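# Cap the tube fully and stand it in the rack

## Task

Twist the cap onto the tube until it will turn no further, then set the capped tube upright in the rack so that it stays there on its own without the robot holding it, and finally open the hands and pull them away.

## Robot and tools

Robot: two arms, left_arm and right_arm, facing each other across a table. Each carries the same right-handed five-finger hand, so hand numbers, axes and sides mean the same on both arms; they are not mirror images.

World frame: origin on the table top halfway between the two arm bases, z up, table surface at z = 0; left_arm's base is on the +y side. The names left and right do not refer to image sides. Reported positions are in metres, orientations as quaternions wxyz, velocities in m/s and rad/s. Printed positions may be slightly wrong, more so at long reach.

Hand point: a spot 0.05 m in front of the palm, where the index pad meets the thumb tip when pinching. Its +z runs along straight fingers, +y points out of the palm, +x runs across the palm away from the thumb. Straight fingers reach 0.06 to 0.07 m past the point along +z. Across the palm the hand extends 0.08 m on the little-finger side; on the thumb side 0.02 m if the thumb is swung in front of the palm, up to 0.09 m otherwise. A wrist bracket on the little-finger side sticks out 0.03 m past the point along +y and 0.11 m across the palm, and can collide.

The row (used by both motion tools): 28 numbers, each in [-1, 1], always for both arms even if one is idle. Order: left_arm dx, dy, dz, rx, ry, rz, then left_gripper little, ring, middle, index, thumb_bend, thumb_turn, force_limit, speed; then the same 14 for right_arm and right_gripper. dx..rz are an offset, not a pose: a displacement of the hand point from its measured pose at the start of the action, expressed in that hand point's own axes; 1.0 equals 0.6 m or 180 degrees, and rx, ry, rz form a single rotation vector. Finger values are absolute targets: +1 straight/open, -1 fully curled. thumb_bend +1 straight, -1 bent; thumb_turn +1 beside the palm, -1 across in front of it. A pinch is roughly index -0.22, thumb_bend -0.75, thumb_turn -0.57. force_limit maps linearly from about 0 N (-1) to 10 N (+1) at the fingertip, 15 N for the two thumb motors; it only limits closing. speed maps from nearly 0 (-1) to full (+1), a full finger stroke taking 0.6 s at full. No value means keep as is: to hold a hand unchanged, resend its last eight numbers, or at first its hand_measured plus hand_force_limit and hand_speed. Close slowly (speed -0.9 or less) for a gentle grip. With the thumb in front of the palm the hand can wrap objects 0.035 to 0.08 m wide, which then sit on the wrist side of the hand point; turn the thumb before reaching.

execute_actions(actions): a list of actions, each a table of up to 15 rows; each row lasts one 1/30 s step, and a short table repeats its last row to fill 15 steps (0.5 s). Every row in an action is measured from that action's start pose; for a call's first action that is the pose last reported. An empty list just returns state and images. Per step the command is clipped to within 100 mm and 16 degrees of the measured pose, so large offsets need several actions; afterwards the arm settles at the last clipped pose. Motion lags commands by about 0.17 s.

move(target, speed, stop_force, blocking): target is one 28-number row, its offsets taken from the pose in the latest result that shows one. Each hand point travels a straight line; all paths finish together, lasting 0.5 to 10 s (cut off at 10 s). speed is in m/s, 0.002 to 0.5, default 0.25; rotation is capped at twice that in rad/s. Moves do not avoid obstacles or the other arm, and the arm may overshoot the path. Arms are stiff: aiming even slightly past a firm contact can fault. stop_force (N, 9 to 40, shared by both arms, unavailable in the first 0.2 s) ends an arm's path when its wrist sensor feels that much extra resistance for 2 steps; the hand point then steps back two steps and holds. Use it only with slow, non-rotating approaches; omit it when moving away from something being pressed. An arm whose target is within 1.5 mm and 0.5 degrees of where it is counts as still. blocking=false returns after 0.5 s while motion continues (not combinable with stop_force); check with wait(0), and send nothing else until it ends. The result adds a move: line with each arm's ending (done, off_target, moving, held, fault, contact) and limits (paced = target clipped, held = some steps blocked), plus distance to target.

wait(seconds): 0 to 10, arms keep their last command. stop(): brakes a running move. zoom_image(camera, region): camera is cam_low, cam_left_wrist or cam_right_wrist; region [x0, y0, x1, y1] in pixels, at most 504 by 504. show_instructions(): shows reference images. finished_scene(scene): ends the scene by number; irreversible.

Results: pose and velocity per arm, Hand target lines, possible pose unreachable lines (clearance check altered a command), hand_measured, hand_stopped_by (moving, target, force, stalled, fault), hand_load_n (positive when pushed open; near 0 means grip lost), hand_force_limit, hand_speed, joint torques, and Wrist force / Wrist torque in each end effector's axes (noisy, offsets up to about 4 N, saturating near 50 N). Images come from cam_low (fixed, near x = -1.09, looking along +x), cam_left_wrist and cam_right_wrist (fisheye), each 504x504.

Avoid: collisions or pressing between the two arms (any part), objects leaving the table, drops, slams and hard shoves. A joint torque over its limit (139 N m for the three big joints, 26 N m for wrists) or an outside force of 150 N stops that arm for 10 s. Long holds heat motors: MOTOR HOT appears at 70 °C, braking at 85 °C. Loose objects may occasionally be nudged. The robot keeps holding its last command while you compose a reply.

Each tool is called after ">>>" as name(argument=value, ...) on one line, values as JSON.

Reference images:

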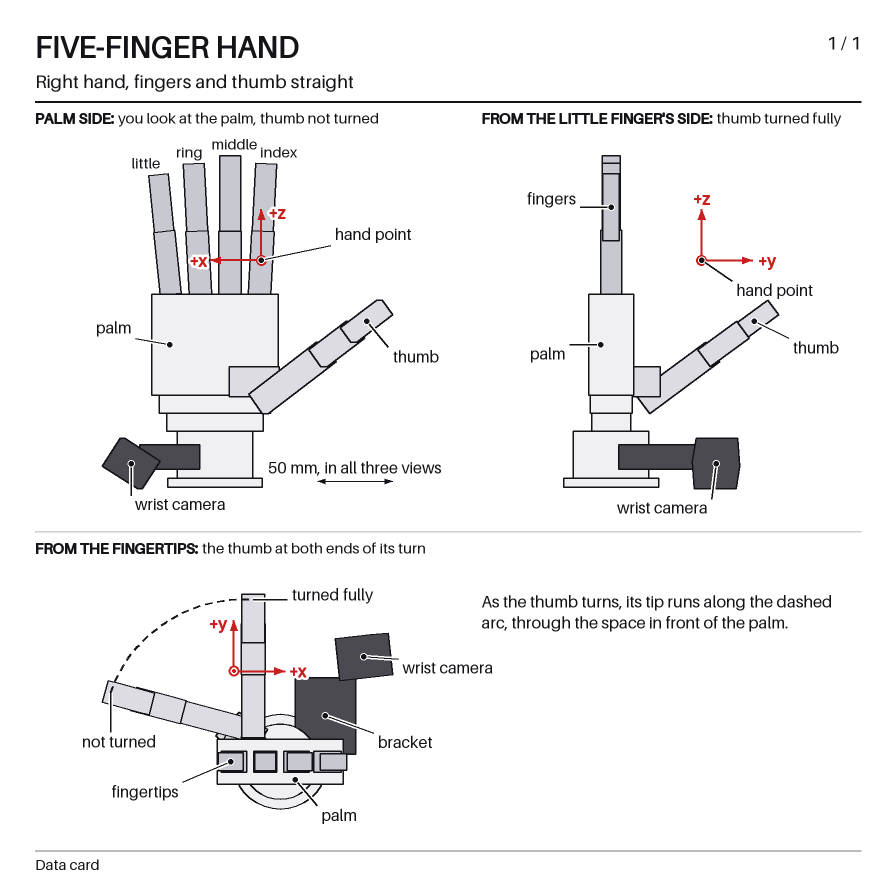

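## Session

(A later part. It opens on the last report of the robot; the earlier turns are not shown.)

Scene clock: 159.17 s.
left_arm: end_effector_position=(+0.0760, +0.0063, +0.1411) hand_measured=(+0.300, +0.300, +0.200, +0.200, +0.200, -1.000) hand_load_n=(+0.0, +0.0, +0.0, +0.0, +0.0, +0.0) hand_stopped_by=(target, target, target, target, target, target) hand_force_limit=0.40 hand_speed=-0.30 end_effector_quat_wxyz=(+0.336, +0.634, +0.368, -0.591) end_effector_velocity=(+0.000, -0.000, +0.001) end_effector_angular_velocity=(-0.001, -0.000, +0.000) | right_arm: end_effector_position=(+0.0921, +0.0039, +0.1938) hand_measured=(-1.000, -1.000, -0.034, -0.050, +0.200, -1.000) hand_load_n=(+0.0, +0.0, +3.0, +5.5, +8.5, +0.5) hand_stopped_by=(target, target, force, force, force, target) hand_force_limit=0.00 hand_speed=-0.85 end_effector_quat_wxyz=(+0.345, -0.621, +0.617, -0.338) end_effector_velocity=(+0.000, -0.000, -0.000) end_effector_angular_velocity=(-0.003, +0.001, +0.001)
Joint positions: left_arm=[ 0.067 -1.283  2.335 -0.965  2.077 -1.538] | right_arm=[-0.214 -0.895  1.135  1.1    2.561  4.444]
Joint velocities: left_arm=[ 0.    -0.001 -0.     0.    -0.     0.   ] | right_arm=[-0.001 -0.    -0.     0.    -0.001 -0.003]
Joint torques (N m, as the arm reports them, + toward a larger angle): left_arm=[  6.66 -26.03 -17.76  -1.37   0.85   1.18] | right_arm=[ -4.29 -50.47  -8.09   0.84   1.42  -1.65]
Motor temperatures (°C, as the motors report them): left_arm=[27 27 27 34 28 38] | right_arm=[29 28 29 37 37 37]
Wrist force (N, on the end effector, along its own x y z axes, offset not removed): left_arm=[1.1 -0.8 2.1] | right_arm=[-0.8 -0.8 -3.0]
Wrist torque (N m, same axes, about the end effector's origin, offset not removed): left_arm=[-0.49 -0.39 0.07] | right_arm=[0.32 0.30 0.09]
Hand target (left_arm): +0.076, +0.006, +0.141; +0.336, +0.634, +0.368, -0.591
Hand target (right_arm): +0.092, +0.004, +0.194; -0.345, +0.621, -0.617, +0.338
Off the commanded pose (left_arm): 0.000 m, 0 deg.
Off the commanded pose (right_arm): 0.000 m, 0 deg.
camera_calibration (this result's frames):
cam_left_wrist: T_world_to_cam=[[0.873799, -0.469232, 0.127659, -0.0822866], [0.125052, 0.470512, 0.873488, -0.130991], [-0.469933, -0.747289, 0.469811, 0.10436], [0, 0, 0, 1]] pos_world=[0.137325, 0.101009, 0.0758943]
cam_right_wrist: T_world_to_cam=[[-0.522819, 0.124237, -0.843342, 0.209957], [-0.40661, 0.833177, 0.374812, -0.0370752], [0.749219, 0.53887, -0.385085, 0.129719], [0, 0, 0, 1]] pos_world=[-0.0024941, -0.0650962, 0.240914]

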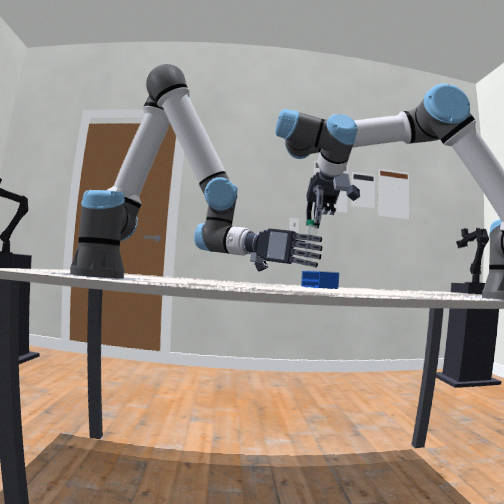

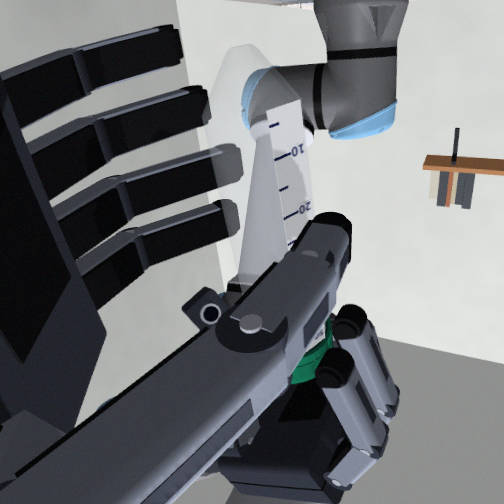

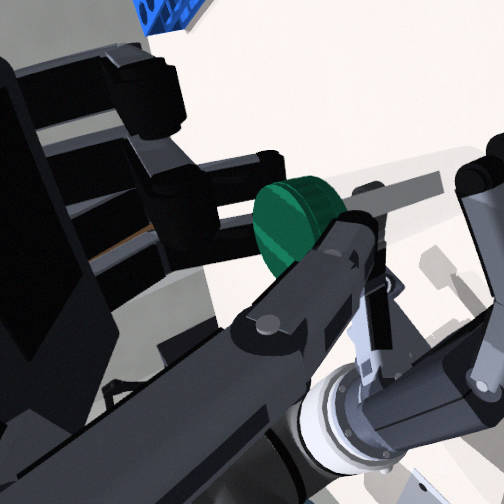

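>>> move(target=[0,0,0,0,0,0,0.3,0.3,0.2,0.2,0.2,-1,0.4,-0.3,-0.002,0,0,0.013,0.015,-0.023,-1,-1,-0.45,-0.45,-0.05,-1,0.6,-0.9], speed=0.1)

>>> execute_actions(actions=[[[0,0,0,0,0,0,0.3,0.05,0.05,0.03,0.02,-1,0.9,-0.5,0,0,0,0,0,0,-1,-1,-0.45,-0.45,-0.05,-1,0.6,-0.9]],[[0,0,0,0,0,0,0.3,-0.5,-0.5,-0.5,-0.01,-1,0.6,-0.8,0,0,0,0,0,0,-1,-1,-0.45,-0.45,-0.05,-1,0.6,-0.9]]])

>>> zoom_image(camera="cam_left_wrist", region=[230,270,380,420])

>>> move(target=[0,0,0,0,0,0,0.3,-0.5,-0.5,-0.5,-0.01,-1,0.6,-0.8,0.0027,-0.0012,0.0018,0.005,0.058,0.034,-1,-1,-0.45,-0.45,-0.05,-1,0.6,-0.9], speed=0.1)

>>> zoom_image(camera="cam_left_wrist", region=[230,270,380,420])

Scene clock: 160.77 s.
left_arm: end_effector_position=(+0.0760, +0.0063, +0.1411) hand_measured=(+0.300, +0.300, +0.200, +0.200, +0.200, -1.000) hand_load_n=(+0.0, +0.0, +0.0, +0.0, +0.0, +0.0) hand_stopped_by=(target, target, target, target, target, target) hand_force_limit=0.40 hand_speed=-0.30 end_effector_quat_wxyz=(+0.336, +0.634, +0.368, -0.591) end_effector_velocity=(+0.000, -0.000, -0.001) end_effector_angular_velocity=(+0.002, -0.000, +0.000) | right_arm: end_effector_position=(+0.0920, +0.0051, +0.1938) hand_measured=(-1.000, -1.000, -0.064, -0.076, +0.210, -1.000) hand_load_n=(+0.0, +0.0, +8.5, +7.5, +16.0, +2.0) hand_stopped_by=(target, target, force, force, force, target) hand_force_limit=0.60 hand_speed=-0.90 end_effector_quat_wxyz=(+0.330, -0.628, +0.596, -0.377) end_effector_velocity=(-0.000, +0.000, -0.000) end_effector_angular_velocity=(-0.011, -0.005, -0.003)
Joint positions: left_arm=[ 0.067 -1.283  2.335 -0.965  2.077 -1.538] | right_arm=[-0.197 -0.836  1.07   1.197  2.615  4.46 ]
Joint velocities: left_arm=[ 0.     0.002 -0.     0.     0.     0.   ] | right_arm=[ 0.003  0.01  -0.01   0.018  0.007  0.009]
Joint torques (N m, as the arm reports them, + toward a larger angle): left_arm=[  7.22 -26.52 -16.99  -1.15   0.79   1.26] | right_arm=[  7.94 -36.44 -30.25   4.26   4.24   2.48]
Motor temperatures (°C, as the motors report them): left_arm=[27 27 27 34 28 38] | right_arm=[29 28 29 37 37 37]
Wrist force (N, on the end effector, along its own x y z axes, offset not removed): left_arm=[1.3 -1.3 1.8] | right_arm=[3.5 -2.3 -2.9]
Wrist torque (N m, same axes, about the end effector's origin, offset not removed): left_arm=[-0.52 -0.46 -0.03] | right_arm=[-0.14 -0.09 0.03]
Hand target (left_arm): +0.076, +0.006, +0.141; +0.336, +0.634, +0.368, -0.591
Hand target (right_arm): +0.092, +0.005, +0.194; -0.330, +0.628, -0.595, +0.377
Off the commanded pose (left_arm): 0.000 m, 0 deg.
Off the commanded pose (right_arm): 0.000 m, 0 deg.
move: done
camera_calibration (this result's frames):
cam_left_wrist: T_world_to_cam=[[0.873799, -0.469232, 0.127659, -0.0822866], [0.125052, 0.470511, 0.873488, -0.130991], [-0.469933, -0.747289, 0.469811, 0.10436], [0, 0, 0, 1]] pos_world=[0.137325, 0.101009, 0.0758942]
cam_right_wrist: T_world_to_cam=[[-0.487457, 0.0520808, -0.871592, 0.212384], [-0.419183, 0.861703, 0.285927, -0.0198049], [0.765945, 0.504734, -0.398212, 0.130275], [0, 0, 0, 1]] pos_world=[-0.00455738, -0.0597496, 0.242652]

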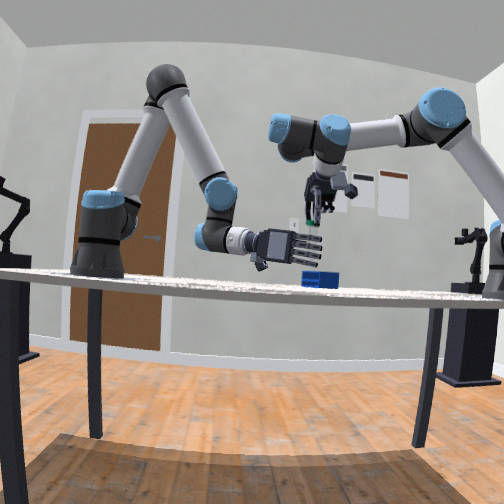

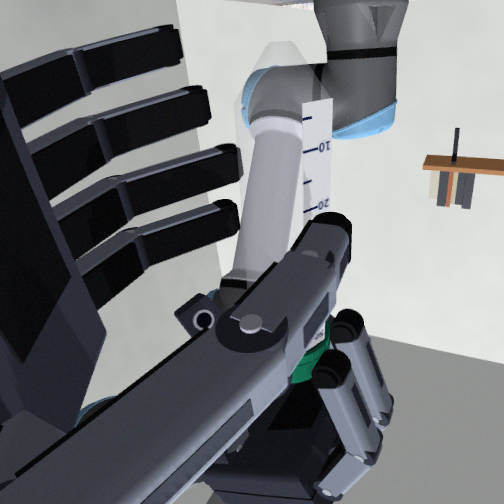

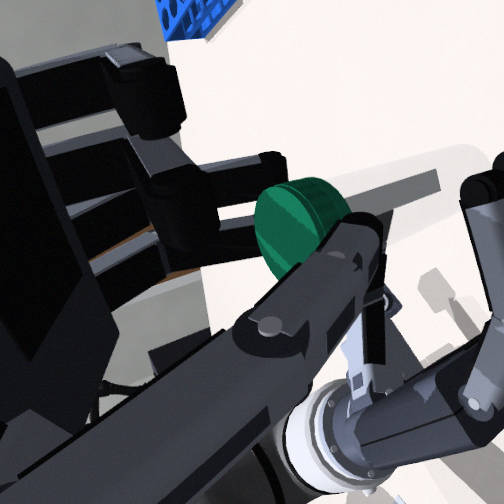

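Scene clock: 161.77 s.
left_arm: end_effector_position=(+0.0760, +0.0063, +0.1411) hand_measured=(+0.300, -0.102, -0.024, -0.056, -0.004, -1.000) hand_load_n=(+0.0, +8.5, +3.5, +6.0, +13.0, +2.5) hand_stopped_by=(target, force, force, force, force, target) hand_force_limit=0.60 hand_speed=-0.80 end_effector_quat_wxyz=(+0.336, +0.634, +0.368, -0.591) end_effector_velocity=(+0.000, +0.000, +0.000) end_effector_angular_velocity=(-0.000, -0.000, -0.000) | right_arm: end_effector_position=(+0.0920, +0.0051, +0.1938) hand_measured=(-1.000, -1.000, -0.064, -0.076, +0.210, -1.000) hand_load_n=(+0.0, +0.0, +7.5, +6.5, +16.5, +4.5) hand_stopped_by=(target, target, force, force, force, target) hand_force_limit=0.60 hand_speed=-0.90 end_effector_quat_wxyz=(+0.330, -0.628, +0.596, -0.377) end_effector_velocity=(+0.000, -0.000, +0.000) end_effector_angular_velocity=(+0.001, +0.001, -0.002)
Joint positions: left_arm=[ 0.067 -1.283  2.335 -0.965  2.077 -1.538] | right_arm=[-0.196 -0.836  1.07   1.197  2.615  4.46 ]
Joint velocities: left_arm=[ 0. -0. -0. -0.  0.  0.] | right_arm=[-0.    -0.     0.     0.001 -0.001  0.003]
Joint torques (N m, as the arm reports them, + toward a larger angle): left_arm=[  7.25 -26.23 -17.7   -1.03   0.87   1.25] | right_arm=[ -5.2  -51.67  -9.78   0.8   -0.34  -2.09]
Motor temperatures (°C, as the motors report them): left_arm=[27 27 27 34 28 38] | right_arm=[29 28 29 37 37 37]
Wrist force (N, on the end effector, along its own x y z axes, offset not removed): left_arm=[1.6 -4.0 1.4] | right_arm=[2.3 -2.1 3.1]
Wrist torque (N m, same axes, about the end effector's origin, offset not removed): left_arm=[-0.60 -0.37 -0.16] | right_arm=[0.39 0.13 0.14]
Hand target (left_arm): +0.076, +0.006, +0.141; +0.336, +0.634, +0.368, -0.591
Hand target (right_arm): +0.092, +0.005, +0.194; -0.330, +0.628, -0.596, +0.377
Off the commanded pose (left_arm): 0.000 m, 0 deg.
Off the commanded pose (right_arm): 0.000 m, 0 deg.
camera_calibration (this result's frames):
cam_left_wrist: T_world_to_cam=[[0.873794, -0.469242, 0.127658, -0.0822831], [0.125058, 0.47051, 0.873488, -0.130992], [-0.469941, -0.747283, 0.469811, 0.10436], [0, 0, 0, 1]] pos_world=[0.137323, 0.101009, 0.0758943]
cam_right_wrist: T_world_to_cam=[[-0.48747, 0.0520129, -0.871589, 0.212339], [-0.419228, 0.861692, 0.285892, -0.0198112], [0.765912, 0.504758, -0.398244, 0.130291], [0, 0, 0, 1]] pos_world=[-0.00458832, -0.0597388, 0.242624]

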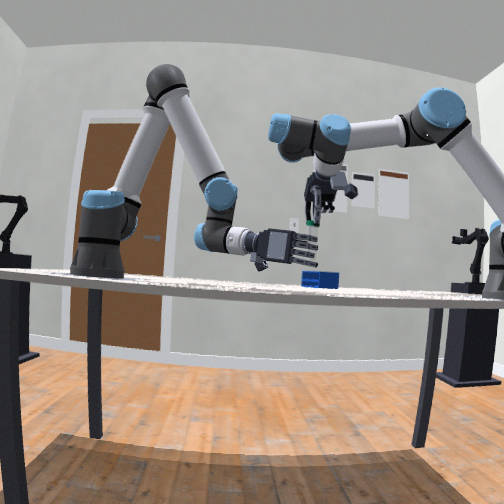

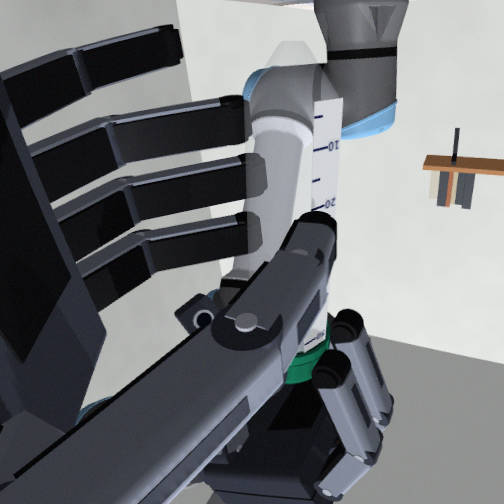

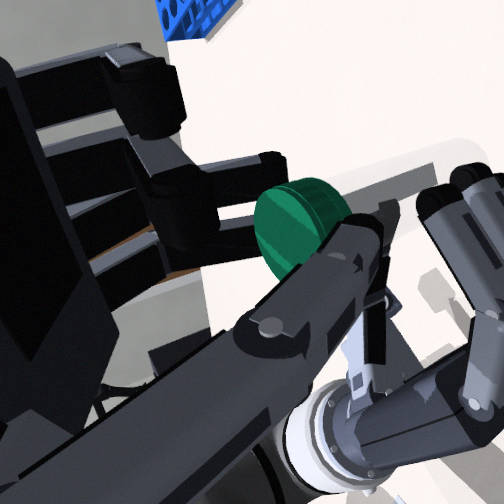

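Region (230, 270, 380, 420) of cam_left_wrist's 504x504 image, scaled by 3.360, with more detail than that image has.

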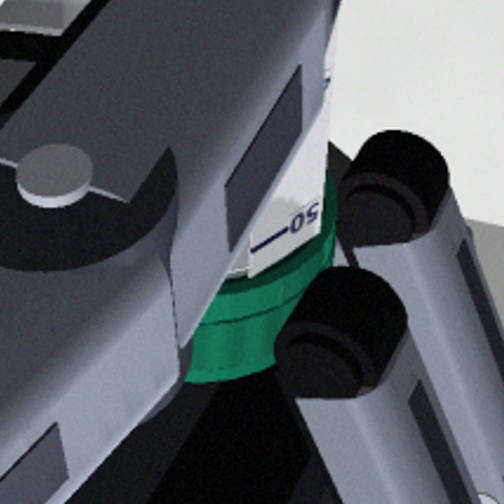

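Scene clock: 163.07 s.
left_arm: end_effector_position=(+0.0760, +0.0063, +0.1411) hand_measured=(+0.300, -0.102, -0.024, -0.056, +0.004, -1.000) hand_load_n=(+0.0, +4.0, +3.0, +4.5, +11.0, +0.5) hand_stopped_by=(target, force, force, force, force, target) hand_force_limit=0.60 hand_speed=-0.80 end_effector_quat_wxyz=(+0.336, +0.634, +0.368, -0.591) end_effector_velocity=(-0.000, -0.000, +0.000) end_effector_angular_velocity=(-0.000, -0.001, -0.000) | right_arm: end_effector_position=(+0.0927, +0.0045, +0.1938) hand_measured=(-1.000, -1.000, -0.064, -0.076, +0.210, -1.000) hand_load_n=(+0.0, +0.0, +9.0, +6.5, +16.0, +0.0) hand_stopped_by=(target, target, force, force, force, target) hand_force_limit=0.60 hand_speed=-0.90 end_effector_quat_wxyz=(+0.319, -0.599, +0.620, -0.395) end_effector_velocity=(-0.000, +0.000, -0.000) end_effector_angular_velocity=(+0.003, +0.000, -0.002)
Joint positions: left_arm=[ 0.067 -1.283  2.335 -0.965  2.077 -1.538] | right_arm=[-0.189 -0.78   1.02   1.351  2.635  4.647]
Joint velocities: left_arm=[-0.     0.    -0.     0.     0.     0.001] | right_arm=[ 0.     0.     0.    -0.    -0.001  0.004]
Joint torques (N m, as the arm reports them, + toward a larger angle): left_arm=[  7.51 -26.94 -16.76  -1.63   0.6    1.14] | right_arm=[  1.16 -55.77  -5.7    0.49  -1.78  -2.23]
Motor temperatures (°C, as the motors report them): left_arm=[27 27 27 34 28 38] | right_arm=[29 28 29 37 37 37]
Wrist force (N, on the end effector, along its own x y z axes, offset not removed): left_arm=[2.3 -2.8 0.3] | right_arm=[0.7 -4.5 -1.8]
Wrist torque (N m, same axes, about the end effector's origin, offset not removed): left_arm=[-0.39 -0.28 -0.09] | right_arm=[-0.16 0.10 -0.21]
Hand target (left_arm): +0.076, +0.006, +0.141; +0.336, +0.634, +0.368, -0.591
Hand target (right_arm): +0.093, +0.005, +0.194; -0.319, +0.599, -0.620, +0.394
Off the commanded pose (left_arm): 0.000 m, 0 deg.
Off the commanded pose (right_arm): 0.001 m, 7 deg.
move: held (right_arm); limits=held; held on 20 of 39 steps (right_arm), including the last (right_arm)
pose unreachable (right arm): on one or more control steps of this call, first in action 0 (counted from 0), this arm could not follow its commanded pose, so it was not sent that pose on those steps. On the call's last step it was still not sent that pose. It may still have moved: this result reports where it is.
cause: the commanded pose would bring two parts of the arm too close to each other (joints 4 (wrist 1) to 6 (wrist 3) lie between them).
camera_calibration (this result's frames):
cam_left_wrist: T_world_to_cam=[[0.873794, -0.469242, 0.127657, -0.0822828], [0.125058, 0.470507, 0.873489, -0.130991], [-0.469941, -0.747285, 0.469809, 0.104361], [0, 0, 0, 1]] pos_world=[0.137323, 0.101009, 0.0758938]
cam_right_wrist: T_world_to_cam=[[-0.468775, 0.0948047, -0.878215, 0.212116], [-0.34817, 0.893901, 0.282345, -0.0250785], [0.811805, 0.438125, -0.386031, 0.123778], [0, 0, 0, 1]] pos_world=[-0.00978015, -0.0519219, 0.241146]

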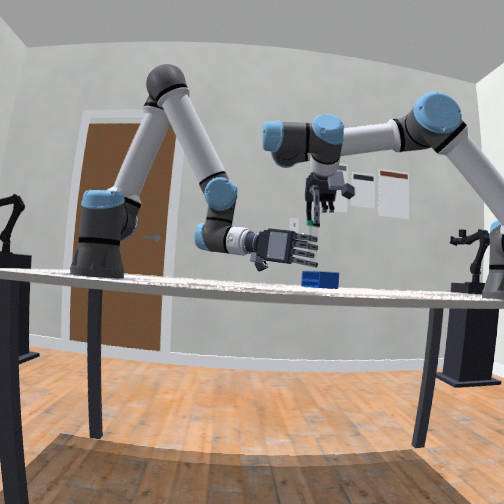

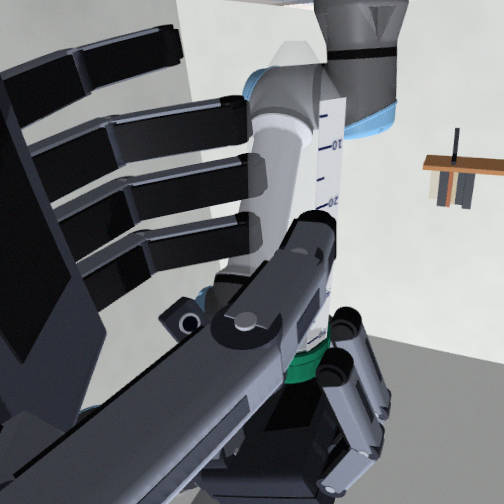

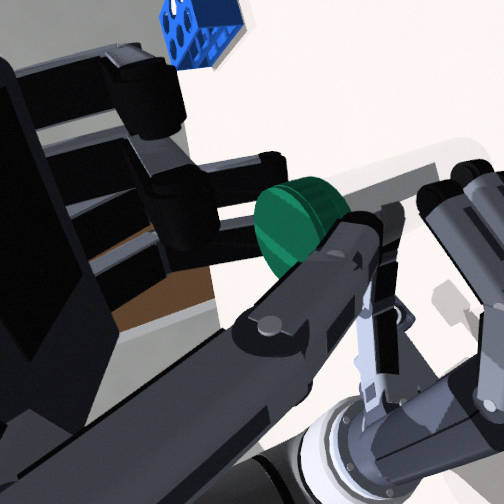

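Region (230, 270, 380, 420) of cam_left_wrist's 504x504 image, scaled by 3.360, with more detail than that image has.

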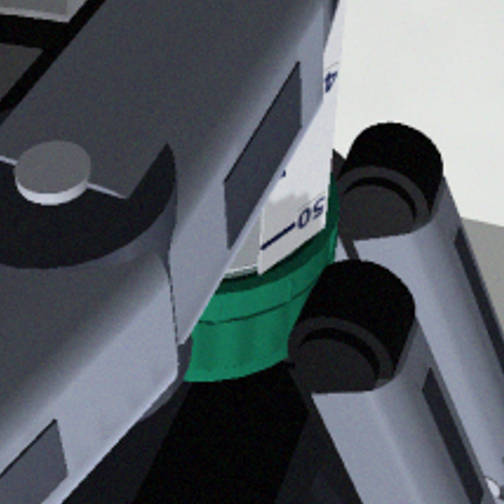

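>>> execute_actions(actions=[[[0,0,0,0,0,0,1,1,1,1,0.8,-1,0.6,0.6,0,0,0,0,0,0,-1,-1,-0.45,-0.45,-0.05,-1,0.6,-0.9]]])

>>> move(target=[0,-0.05,-0.2,0,0,0,1,1,1,1,0.8,-1,0.6,0.6,0,0,0,0,0,0,-1,-1,-0.45,-0.45,-0.05,-1,0.6,-0.9])

>>> zoom_image(camera="cam_low", region=[270,195,350,275])

Scene clock: 163.83 s.
left_arm: end_effector_position=(+0.0760, +0.0063, +0.1411) hand_measured=(+1.000, +0.956, +0.996, +0.992, +0.666, -1.000) hand_load_n=(+0.0, +0.5, +0.0, +0.5, +0.0, +0.0) hand_stopped_by=(target, moving, moving, moving, moving, target) hand_force_limit=0.60 hand_speed=0.60 end_effector_quat_wxyz=(+0.336, +0.634, +0.368, -0.591) end_effector_velocity=(+0.000, +0.000, +0.000) end_effector_angular_velocity=(-0.001, -0.001, -0.000) | right_arm: end_effector_position=(+0.0927, +0.0045, +0.1938) hand_measured=(-1.000, -1.000, -0.064, -0.076, +0.210, -1.000) hand_load_n=(+0.0, +0.0, +8.5, +7.0, +15.5, +2.0) hand_stopped_by=(target, target, force, force, force, target) hand_force_limit=0.60 hand_speed=-0.90 end_effector_quat_wxyz=(+0.319, -0.599, +0.620, -0.394) end_effector_velocity=(-0.000, +0.000, -0.001) end_effector_angular_velocity=(-0.001, +0.001, +0.001)
Joint positions: left_arm=[ 0.067 -1.283  2.335 -0.965  2.077 -1.538] | right_arm=[-0.189 -0.78   1.02   1.351  2.634  4.647]
Joint velocities: left_arm=[ 0.    -0.001 -0.     0.     0.     0.001] | right_arm=[-0.     0.001 -0.    -0.001 -0.001 -0.002]
Joint torques (N m, as the arm reports them, + toward a larger angle): left_arm=[  7.69 -26.47 -16.95  -1.79   0.67   1.22] | right_arm=[ -1.95 -52.56  -8.15   1.48   3.49  -2.25]
Motor temperatures (°C, as the motors report them): left_arm=[27 27 27 34 28 38] | right_arm=[29 28 29 37 37 37]
Wrist force (N, on the end effector, along its own x y z axes, offset not removed): left_arm=[1.5 -0.8 0.5] | right_arm=[-1.1 0.6 1.5]
Wrist torque (N m, same axes, about the end effector's origin, offset not removed): left_arm=[-0.37 -0.42 0.05] | right_arm=[-0.08 0.23 0.13]
Hand target (left_arm): +0.076, +0.006, +0.141; +0.336, +0.634, +0.368, -0.591
Hand target (right_arm): +0.093, +0.005, +0.194; -0.319, +0.599, -0.620, +0.395
Off the commanded pose (left_arm): 0.000 m, 0 deg.
Off the commanded pose (right_arm): 0.000 m, 0 deg.
camera_calibration (this result's frames):
cam_left_wrist: T_world_to_cam=[[0.873794, -0.469242, 0.127657, -0.0822827], [0.125058, 0.470507, 0.873489, -0.130991], [-0.469941, -0.747285, 0.469809, 0.104361], [0, 0, 0, 1]] pos_world=[0.137323, 0.101009, 0.0758938]
cam_right_wrist: T_world_to_cam=[[-0.468863, 0.0948497, -0.878164, 0.212094], [-0.348141, 0.893887, 0.282425, -0.0251021], [0.811767, 0.438143, -0.386089, 0.123801], [0, 0, 0, 1]] pos_world=[-0.00979375, -0.0519213, 0.241141]

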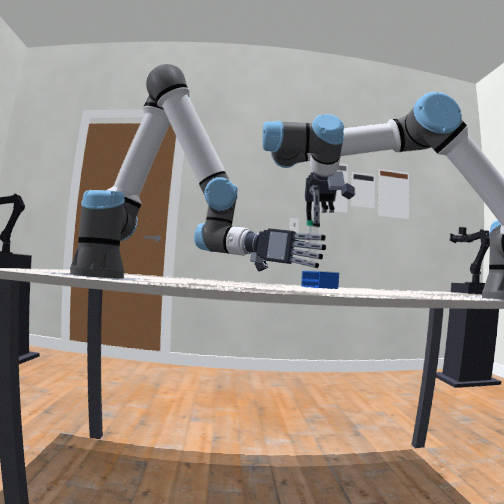

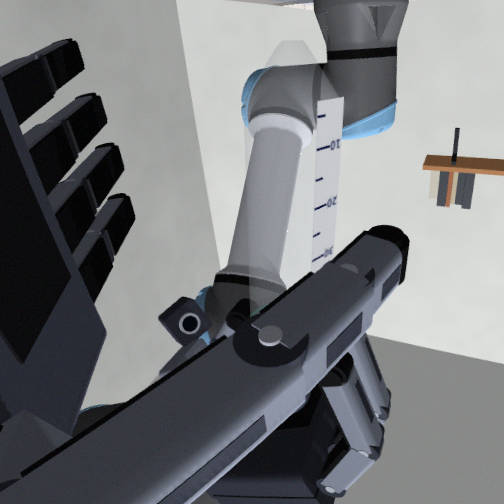

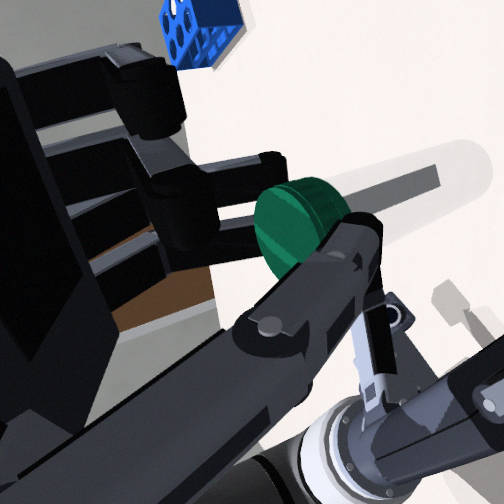

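Scene clock: 165.00 s.
left_arm: end_effector_position=(+0.1102, +0.1246, +0.1507) hand_measured=(+1.000, +1.000, +1.000, +1.000, +0.800, -1.000) hand_load_n=(+0.0, +0.0, +0.0, +0.0, +0.0, +0.0) hand_stopped_by=(target, target, target, target, target, target) hand_force_limit=0.60 hand_speed=0.60 end_effector_quat_wxyz=(+0.336, +0.634, +0.368, -0.591) end_effector_velocity=(+0.001, +0.002, +0.000) end_effector_angular_velocity=(+0.001, +0.000, -0.001) | right_arm: end_effector_position=(+0.0927, +0.0045, +0.1938) hand_measured=(-1.000, -1.000, -0.064, -0.076, +0.210, -1.000) hand_load_n=(+0.0, +0.0, +8.5, +7.0, +15.5, +2.0) hand_stopped_by=(target, target, force, force, force, target) hand_force_limit=0.60 hand_speed=-0.90 end_effector_quat_wxyz=(+0.319, -0.599, +0.620, -0.394) end_effector_velocity=(-0.000, +0.000, +0.000) end_effector_angular_velocity=(+0.000, -0.000, +0.001)
Joint positions: left_arm=[ 0.227 -1.481  2.567 -0.988  2.236 -1.519] | right_arm=[-0.189 -0.78   1.02   1.351  2.634  4.647]
Joint velocities: left_arm=[ 0.004 -0.004  0.002  0.003  0.005  0.   ] | right_arm=[ 0.001 -0.    -0.    -0.     0.    -0.   ]
Joint torques (N m, as the arm reports them, + toward a larger angle): left_arm=[  9.75 -25.07  -0.7    0.77   1.88   2.87] | right_arm=[ -2.5  -53.51  -8.02   1.77   3.07  -2.17]
Motor temperatures (°C, as the motors report them): left_arm=[27 27 27 34 28 38] | right_arm=[29 28 29 37 37 37]
Wrist force (N, on the end effector, along its own x y z axes, offset not removed): left_arm=[-0.8 -0.5 1.5] | right_arm=[0.3 -1.9 -1.0]
Wrist torque (N m, same axes, about the end effector's origin, offset not removed): left_arm=[-0.40 -0.06 -0.10] | right_arm=[0.03 0.04 0.06]
Hand target (left_arm): +0.110, +0.125, +0.151; +0.336, +0.634, +0.368, -0.591
Hand target (right_arm): +0.093, +0.005, +0.194; -0.319, +0.599, -0.620, +0.394
Off the commanded pose (left_arm): 0.000 m, 0 deg.
Off the commanded pose (right_arm): 0.000 m, 0 deg.
move: done
camera_calibration (this result's frames):
cam_left_wrist: T_world_to_cam=[[0.873727, -0.469199, 0.128269, -0.0579636], [0.124428, 0.470521, 0.873572, -0.19929], [-0.470233, -0.747303, 0.469488, 0.20441], [0, 0, 0, 1]] pos_world=[0.171562, 0.21933, 0.0855616]
cam_right_wrist: T_world_to_cam=[[-0.468852, 0.0948489, -0.878169, 0.212097], [-0.348145, 0.893887, 0.28242, -0.0251006], [0.811771, 0.438143, -0.38608, 0.123798], [0, 0, 0, 1]] pos_world=[-0.00979222, -0.0519214, 0.241142]

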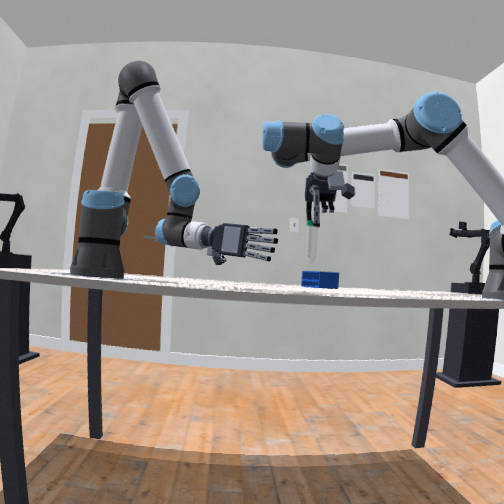

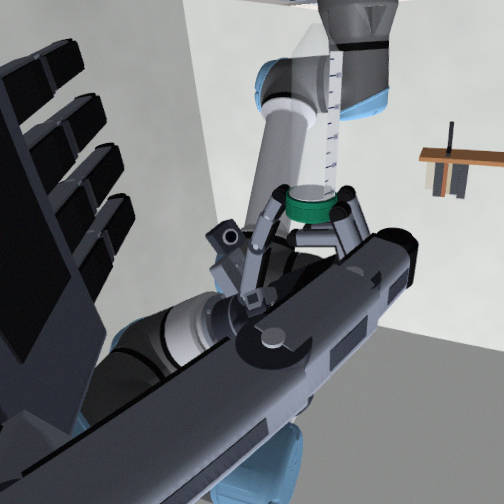

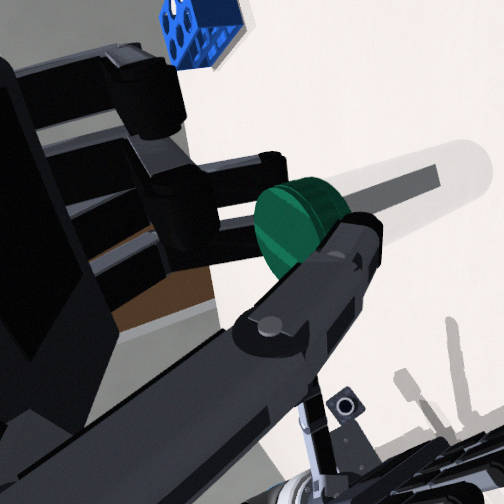

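Region (270, 195, 350, 275) of cam_low's 504x504 image, scaled by 6.300, with more detail than that image has.

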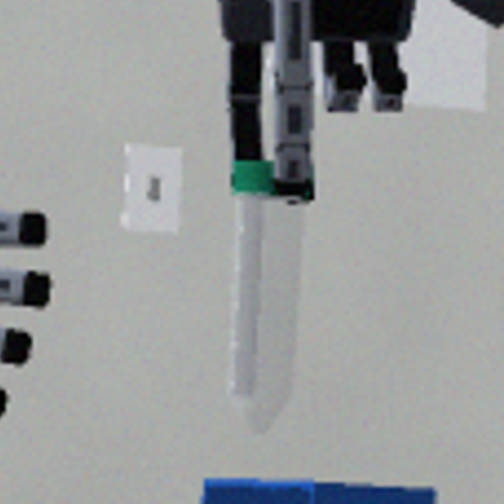

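>>> move(target=[0,0,0,0,0,0,1,1,1,1,0.8,-1,0.6,0.6,0.1043,-0.3607,0.6085,-0.024,-0.118,-0.078,-1,-1,-0.45,-0.45,-0.05,-1,0.6,-0.9], speed=0.25)

>>> zoom_image(camera="cam_low", region=[280,215,360,295])

Scene clock: 167.90 s.
left_arm: end_effector_position=(+0.1102, +0.1246, +0.1507) hand_measured=(+1.000, +1.000, +1.000, +1.000, +0.800, -1.000) hand_load_n=(+0.0, +0.0, +0.0, +0.0, +0.0, +0.0) hand_stopped_by=(target, target, target, target, target, target) hand_force_limit=0.60 hand_speed=0.60 end_effector_quat_wxyz=(+0.336, +0.634, +0.368, -0.591) end_effector_velocity=(-0.000, +0.000, -0.000) end_effector_angular_velocity=(+0.001, +0.000, -0.000) | right_arm: end_effector_position=(+0.5108, -0.0911, +0.2102) hand_measured=(-1.000, -1.000, -0.064, -0.076, +0.210, -1.000) hand_load_n=(+0.0, +0.0, +8.5, +7.0, +15.5, +2.0) hand_stopped_by=(target, target, force, force, force, target) hand_force_limit=0.60 hand_speed=-0.90 end_effector_quat_wxyz=(+0.355, -0.743, +0.487, -0.291) end_effector_velocity=(+0.002, +0.001, +0.001) end_effector_angular_velocity=(+0.002, +0.002, +0.001)
Joint positions: left_arm=[ 0.227 -1.481  2.567 -0.988  2.236 -1.519] | right_arm=[-1.046 -0.996  1.079  0.556  1.812  3.211]
Joint velocities: left_arm=[-0.     0.001  0.     0.    -0.    -0.   ] | right_arm=[-0.002  0.005 -0.009  0.006 -0.004  0.   ]
Joint torques (N m, as the arm reports them, + toward a larger angle): left_arm=[-10.91  -4.19 -22.83  -3.09  -1.76  -2.64] | right_arm=[ -9.26 -34.26 -31.65   2.21  -2.29  -2.51]
Motor temperatures (°C, as the motors report them): left_arm=[27 27 27 34 28 38] | right_arm=[29 28 29 37 37 37]
Wrist force (N, on the end effector, along its own x y z axes, offset not removed): left_arm=[1.6 -1.7 2.2] | right_arm=[-3.6 -3.9 -0.8]
Wrist torque (N m, same axes, about the end effector's origin, offset not removed): left_arm=[-0.64 -0.52 0.04] | right_arm=[-0.39 0.91 -0.47]
Hand target (left_arm): +0.110, +0.125, +0.151; +0.336, +0.634, +0.368, -0.591
Hand target (right_arm): +0.511, -0.091, +0.210; -0.355, +0.743, -0.487, +0.291
Off the commanded pose (left_arm): 0.000 m, 0 deg.
Off the commanded pose (right_arm): 0.000 m, 0 deg.
move: done
camera_calibration (this result's frames):
cam_left_wrist: T_world_to_cam=[[0.87372, -0.4692, 0.128314, -0.0579685], [0.124395, 0.47054, 0.873566, -0.199291], [-0.470254, -0.747291, 0.469487, 0.204409], [0, 0, 0, 1]] pos_world=[0.171563, 0.219329, 0.0855645]
cam_right_wrist: T_world_to_cam=[[-0.550908, -0.153121, -0.820399, 0.438768], [-0.662937, 0.67744, 0.318732, 0.334709], [0.506966, 0.719465, -0.474716, 0.0325726], [0, 0, 0, 1]] pos_world=[0.447098, -0.182995, 0.268745]

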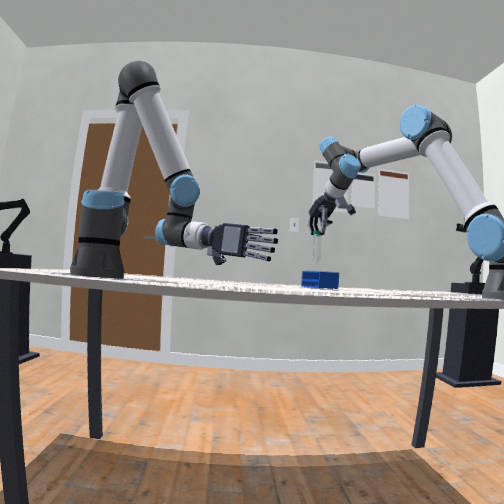

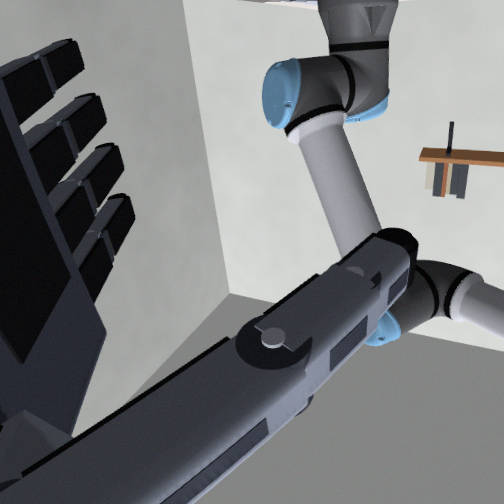

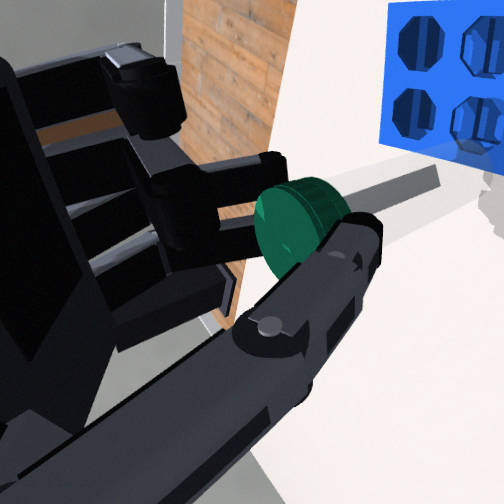

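Region (280, 215, 360, 295) of cam_low's 504x504 image, scaled by 6.300, with more detail than that image has.

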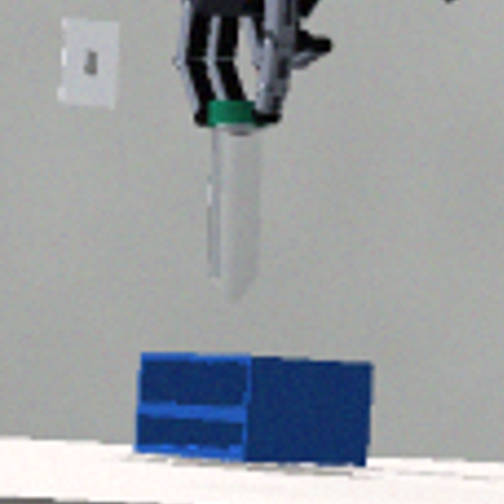

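>>> move(target=[0,0,0,0,0,0,1,1,1,1,0.8,-1,0.6,0.6,0.018,0.0195,0.056,0,0,0,-1,-1,-0.45,-0.45,-0.05,-1,0.6,-0.9], speed=0.08)

>>> zoom_image(camera="cam_right_wrist", region=[354,80,504,230])

Scene clock: 169.37 s.
left_arm: end_effector_position=(+0.1102, +0.1246, +0.1507) hand_measured=(+1.000, +1.000, +1.000, +1.000, +0.800, -1.000) hand_load_n=(+0.0, +0.0, +0.0, +0.0, +0.0, +0.0) hand_stopped_by=(target, target, target, target, target, target) hand_force_limit=0.60 hand_speed=0.60 end_effector_quat_wxyz=(+0.336, +0.634, +0.368, -0.591) end_effector_velocity=(-0.000, -0.000, -0.000) end_effector_angular_velocity=(+0.001, -0.000, -0.001) | right_arm: end_effector_position=(+0.5344, -0.0962, +0.1823) hand_measured=(-1.000, -1.000, -0.064, -0.076, +0.210, -1.000) hand_load_n=(+0.0, +0.0, +8.5, +7.0, +15.5, +2.0) hand_stopped_by=(target, target, force, force, force, target) hand_force_limit=0.60 hand_speed=-0.90 end_effector_quat_wxyz=(+0.355, -0.743, +0.487, -0.291) end_effector_velocity=(+0.002, -0.001, -0.001) end_effector_angular_velocity=(+0.000, -0.001, -0.001)
Joint positions: left_arm=[ 0.227 -1.481  2.567 -0.988  2.236 -1.519] | right_arm=[-1.077 -0.955  1.084  0.506  1.788  3.193]
Joint velocities: left_arm=[-0.001  0.     0.     0.    -0.     0.   ] | right_arm=[-0.003  0.003 -0.002 -0.003 -0.001 -0.001]
Joint torques (N m, as the arm reports them, + toward a larger angle): left_arm=[-10.8   -4.58 -22.97  -3.16  -1.73  -1.16] | right_arm=[ -9.66 -35.7  -33.    -1.6   -2.31  -2.34]
Motor temperatures (°C, as the motors report them): left_arm=[27 27 27 34 28 38] | right_arm=[29 28 29 37 37 37]
Wrist force (N, on the end effector, along its own x y z axes, offset not removed): left_arm=[0.2 -0.5 2.5] | right_arm=[0.1 -6.2 -2.1]
Wrist torque (N m, same axes, about the end effector's origin, offset not removed): left_arm=[-0.39 -0.26 -0.10] | right_arm=[-0.89 0.22 -0.17]
Hand target (left_arm): +0.110, +0.125, +0.151; +0.336, +0.634, +0.368, -0.591
Hand target (right_arm): +0.535, -0.096, +0.182; -0.355, +0.743, -0.487, +0.291
Off the commanded pose (left_arm): 0.000 m, 0 deg.
Off the commanded pose (right_arm): 0.000 m, 0 deg.
move: done
camera_calibration (this result's frames):
cam_left_wrist: T_world_to_cam=[[0.873727, -0.4692, 0.128269, -0.0579635], [0.124428, 0.470521, 0.873572, -0.19929], [-0.470233, -0.747303, 0.469488, 0.204409], [0, 0, 0, 1]] pos_world=[0.171562, 0.21933, 0.0855616]
cam_right_wrist: T_world_to_cam=[[-0.550957, -0.153192, -0.820352, 0.428154], [-0.662914, 0.677473, 0.318709, 0.362754], [0.506943, 0.719418, -0.474812, 0.0109929], [0, 0, 0, 1]] pos_world=[0.470797, -0.188075, 0.240844]

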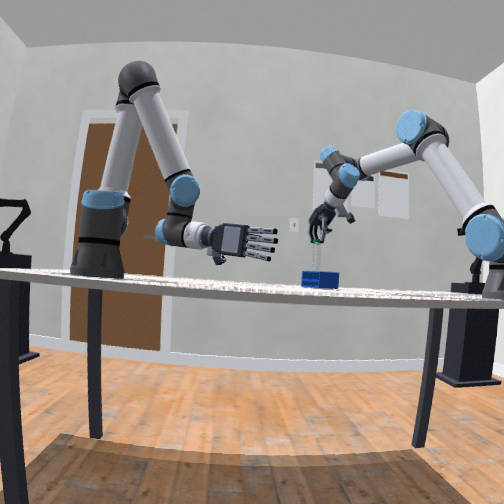

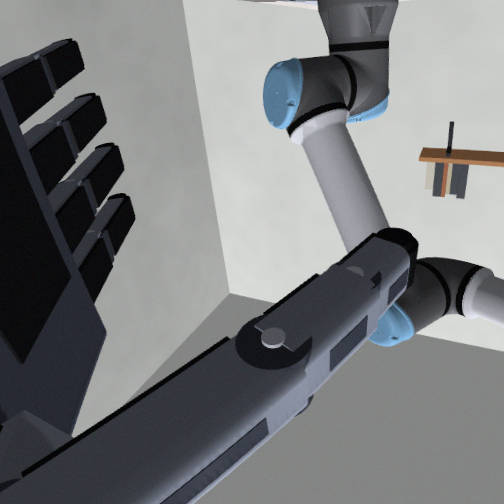

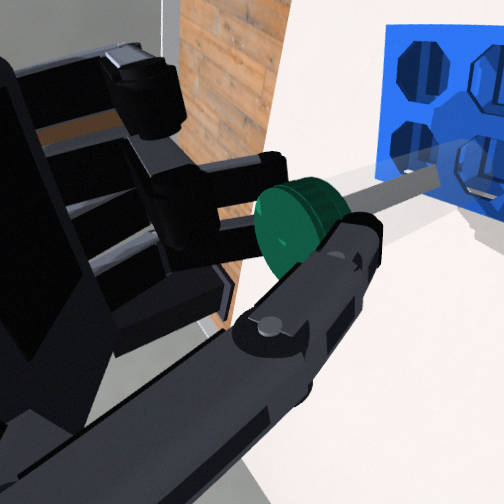

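Region (354, 80, 504, 230) of cam_right_wrist's 504x504 image, scaled by 3.360, with more detail than that image has.

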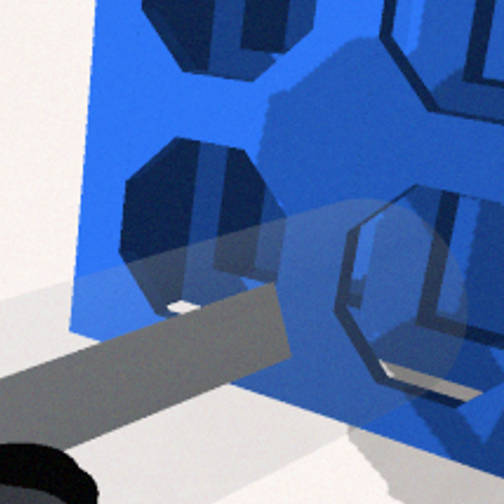

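>>> move(target=[0,0,0,0,0,0,1,1,1,1,0.8,-1,0.6,0.6,-0.0062,0.0738,0.0453,0,0,0,-1,-1,-0.45,-0.45,-0.05,-1,0.6,-0.9], speed=0.025, stop_force=10)

>>> zoom_image(camera="cam_low", region=[280,215,360,295])

Scene clock: 172.03 s.
left_arm: end_effector_position=(+0.1102, +0.1246, +0.1507) hand_measured=(+1.000, +1.000, +1.000, +1.000, +0.800, -1.000) hand_load_n=(+0.0, +0.0, +0.0, +0.0, +0.0, +0.0) hand_stopped_by=(target, target, target, target, target, target) hand_force_limit=0.60 hand_speed=0.60 end_effector_quat_wxyz=(+0.336, +0.634, +0.368, -0.591) end_effector_velocity=(-0.000, +0.000, -0.000) end_effector_angular_velocity=(-0.000, -0.000, -0.000) | right_arm: end_effector_position=(+0.5313, -0.0982, +0.1306) hand_measured=(-1.000, -1.000, -0.064, -0.076, +0.210, -1.000) hand_load_n=(+0.0, +0.0, +8.5, +7.0, +16.0, +2.0) hand_stopped_by=(target, target, force, force, force, target) hand_force_limit=0.60 hand_speed=-0.90 end_effector_quat_wxyz=(+0.355, -0.743, +0.487, -0.291) end_effector_velocity=(-0.000, +0.000, -0.002) end_effector_angular_velocity=(+0.001, -0.001, +0.000)
Joint positions: left_arm=[ 0.227 -1.481  2.567 -0.988  2.236 -1.519] | right_arm=[-1.077 -0.939  1.192  0.382  1.788  3.193]
Joint velocities: left_arm=[ 0. -0.  0. -0.  0.  0.] | right_arm=[ 0.     0.001  0.004 -0.006 -0.     0.   ]
Joint torques (N m, as the arm reports them, + toward a larger angle): left_arm=[ -9.7   -4.3  -22.84  -3.14  -1.62  -0.71] | right_arm=[  9.25 -35.75  -7.8   -1.34   2.86   2.17]
Motor temperatures (°C, as the motors report them): left_arm=[27 27 27 34 28 38] | right_arm=[29 28 29 37 37 37]
Wrist force (N, on the end effector, along its own x y z axes, offset not removed): left_arm=[0.9 -1.8 1.2] | right_arm=[3.5 -4.0 -0.7]
Wrist torque (N m, same axes, about the end effector's origin, offset not removed): left_arm=[-0.60 -0.36 -0.08] | right_arm=[-0.48 -0.48 -0.04]
Hand target (left_arm): +0.110, +0.125, +0.151; +0.336, +0.634, +0.368, -0.591
Hand target (right_arm): +0.531, -0.098, +0.130; -0.355, +0.743, -0.487, +0.291
Off the commanded pose (left_arm): 0.000 m, 0 deg.
Off the commanded pose (right_arm): 0.000 m, 0 deg.
move: done
camera_calibration (this result's frames):
cam_left_wrist: T_world_to_cam=[[0.873727, -0.4692, 0.128269, -0.0579636], [0.124428, 0.470521, 0.873572, -0.19929], [-0.470233, -0.747303, 0.469488, 0.204409], [0, 0, 0, 1]] pos_world=[0.171562, 0.21933, 0.0855616]
cam_right_wrist: T_world_to_cam=[[-0.55098, -0.153194, -0.820337, 0.383665], [-0.662893, 0.677491, 0.318714, 0.378488], [0.506946, 0.719401, -0.474835, -0.0105199], [0, 0, 0, 1]] pos_world=[0.467622, -0.19008, 0.18911]

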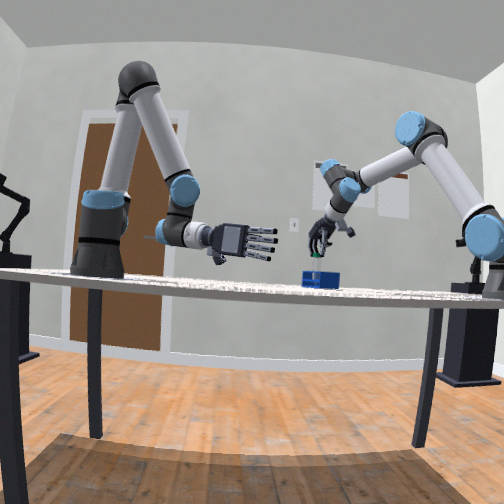

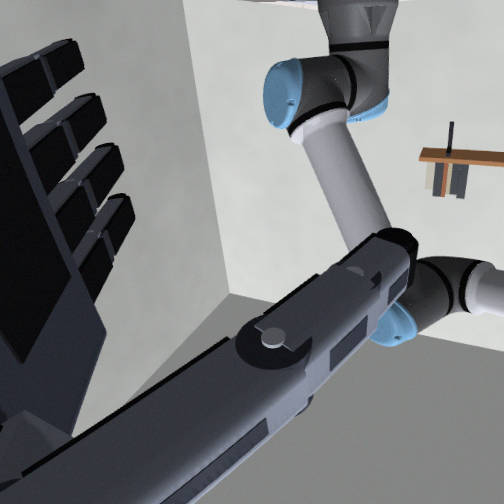

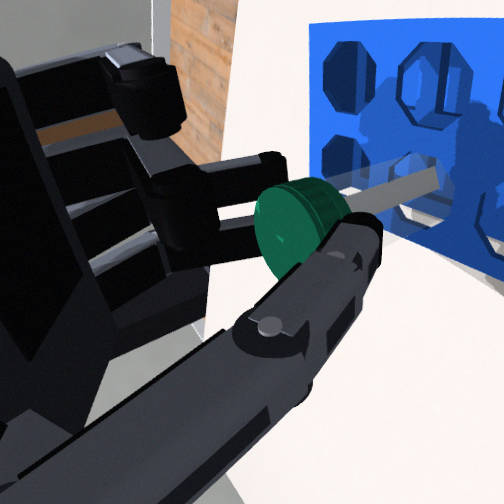

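Region (280, 215, 360, 295) of cam_low's 504x504 image, scaled by 6.300, with more detail than that image has.

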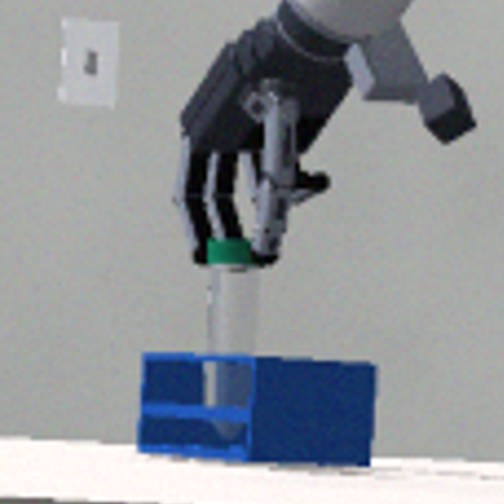

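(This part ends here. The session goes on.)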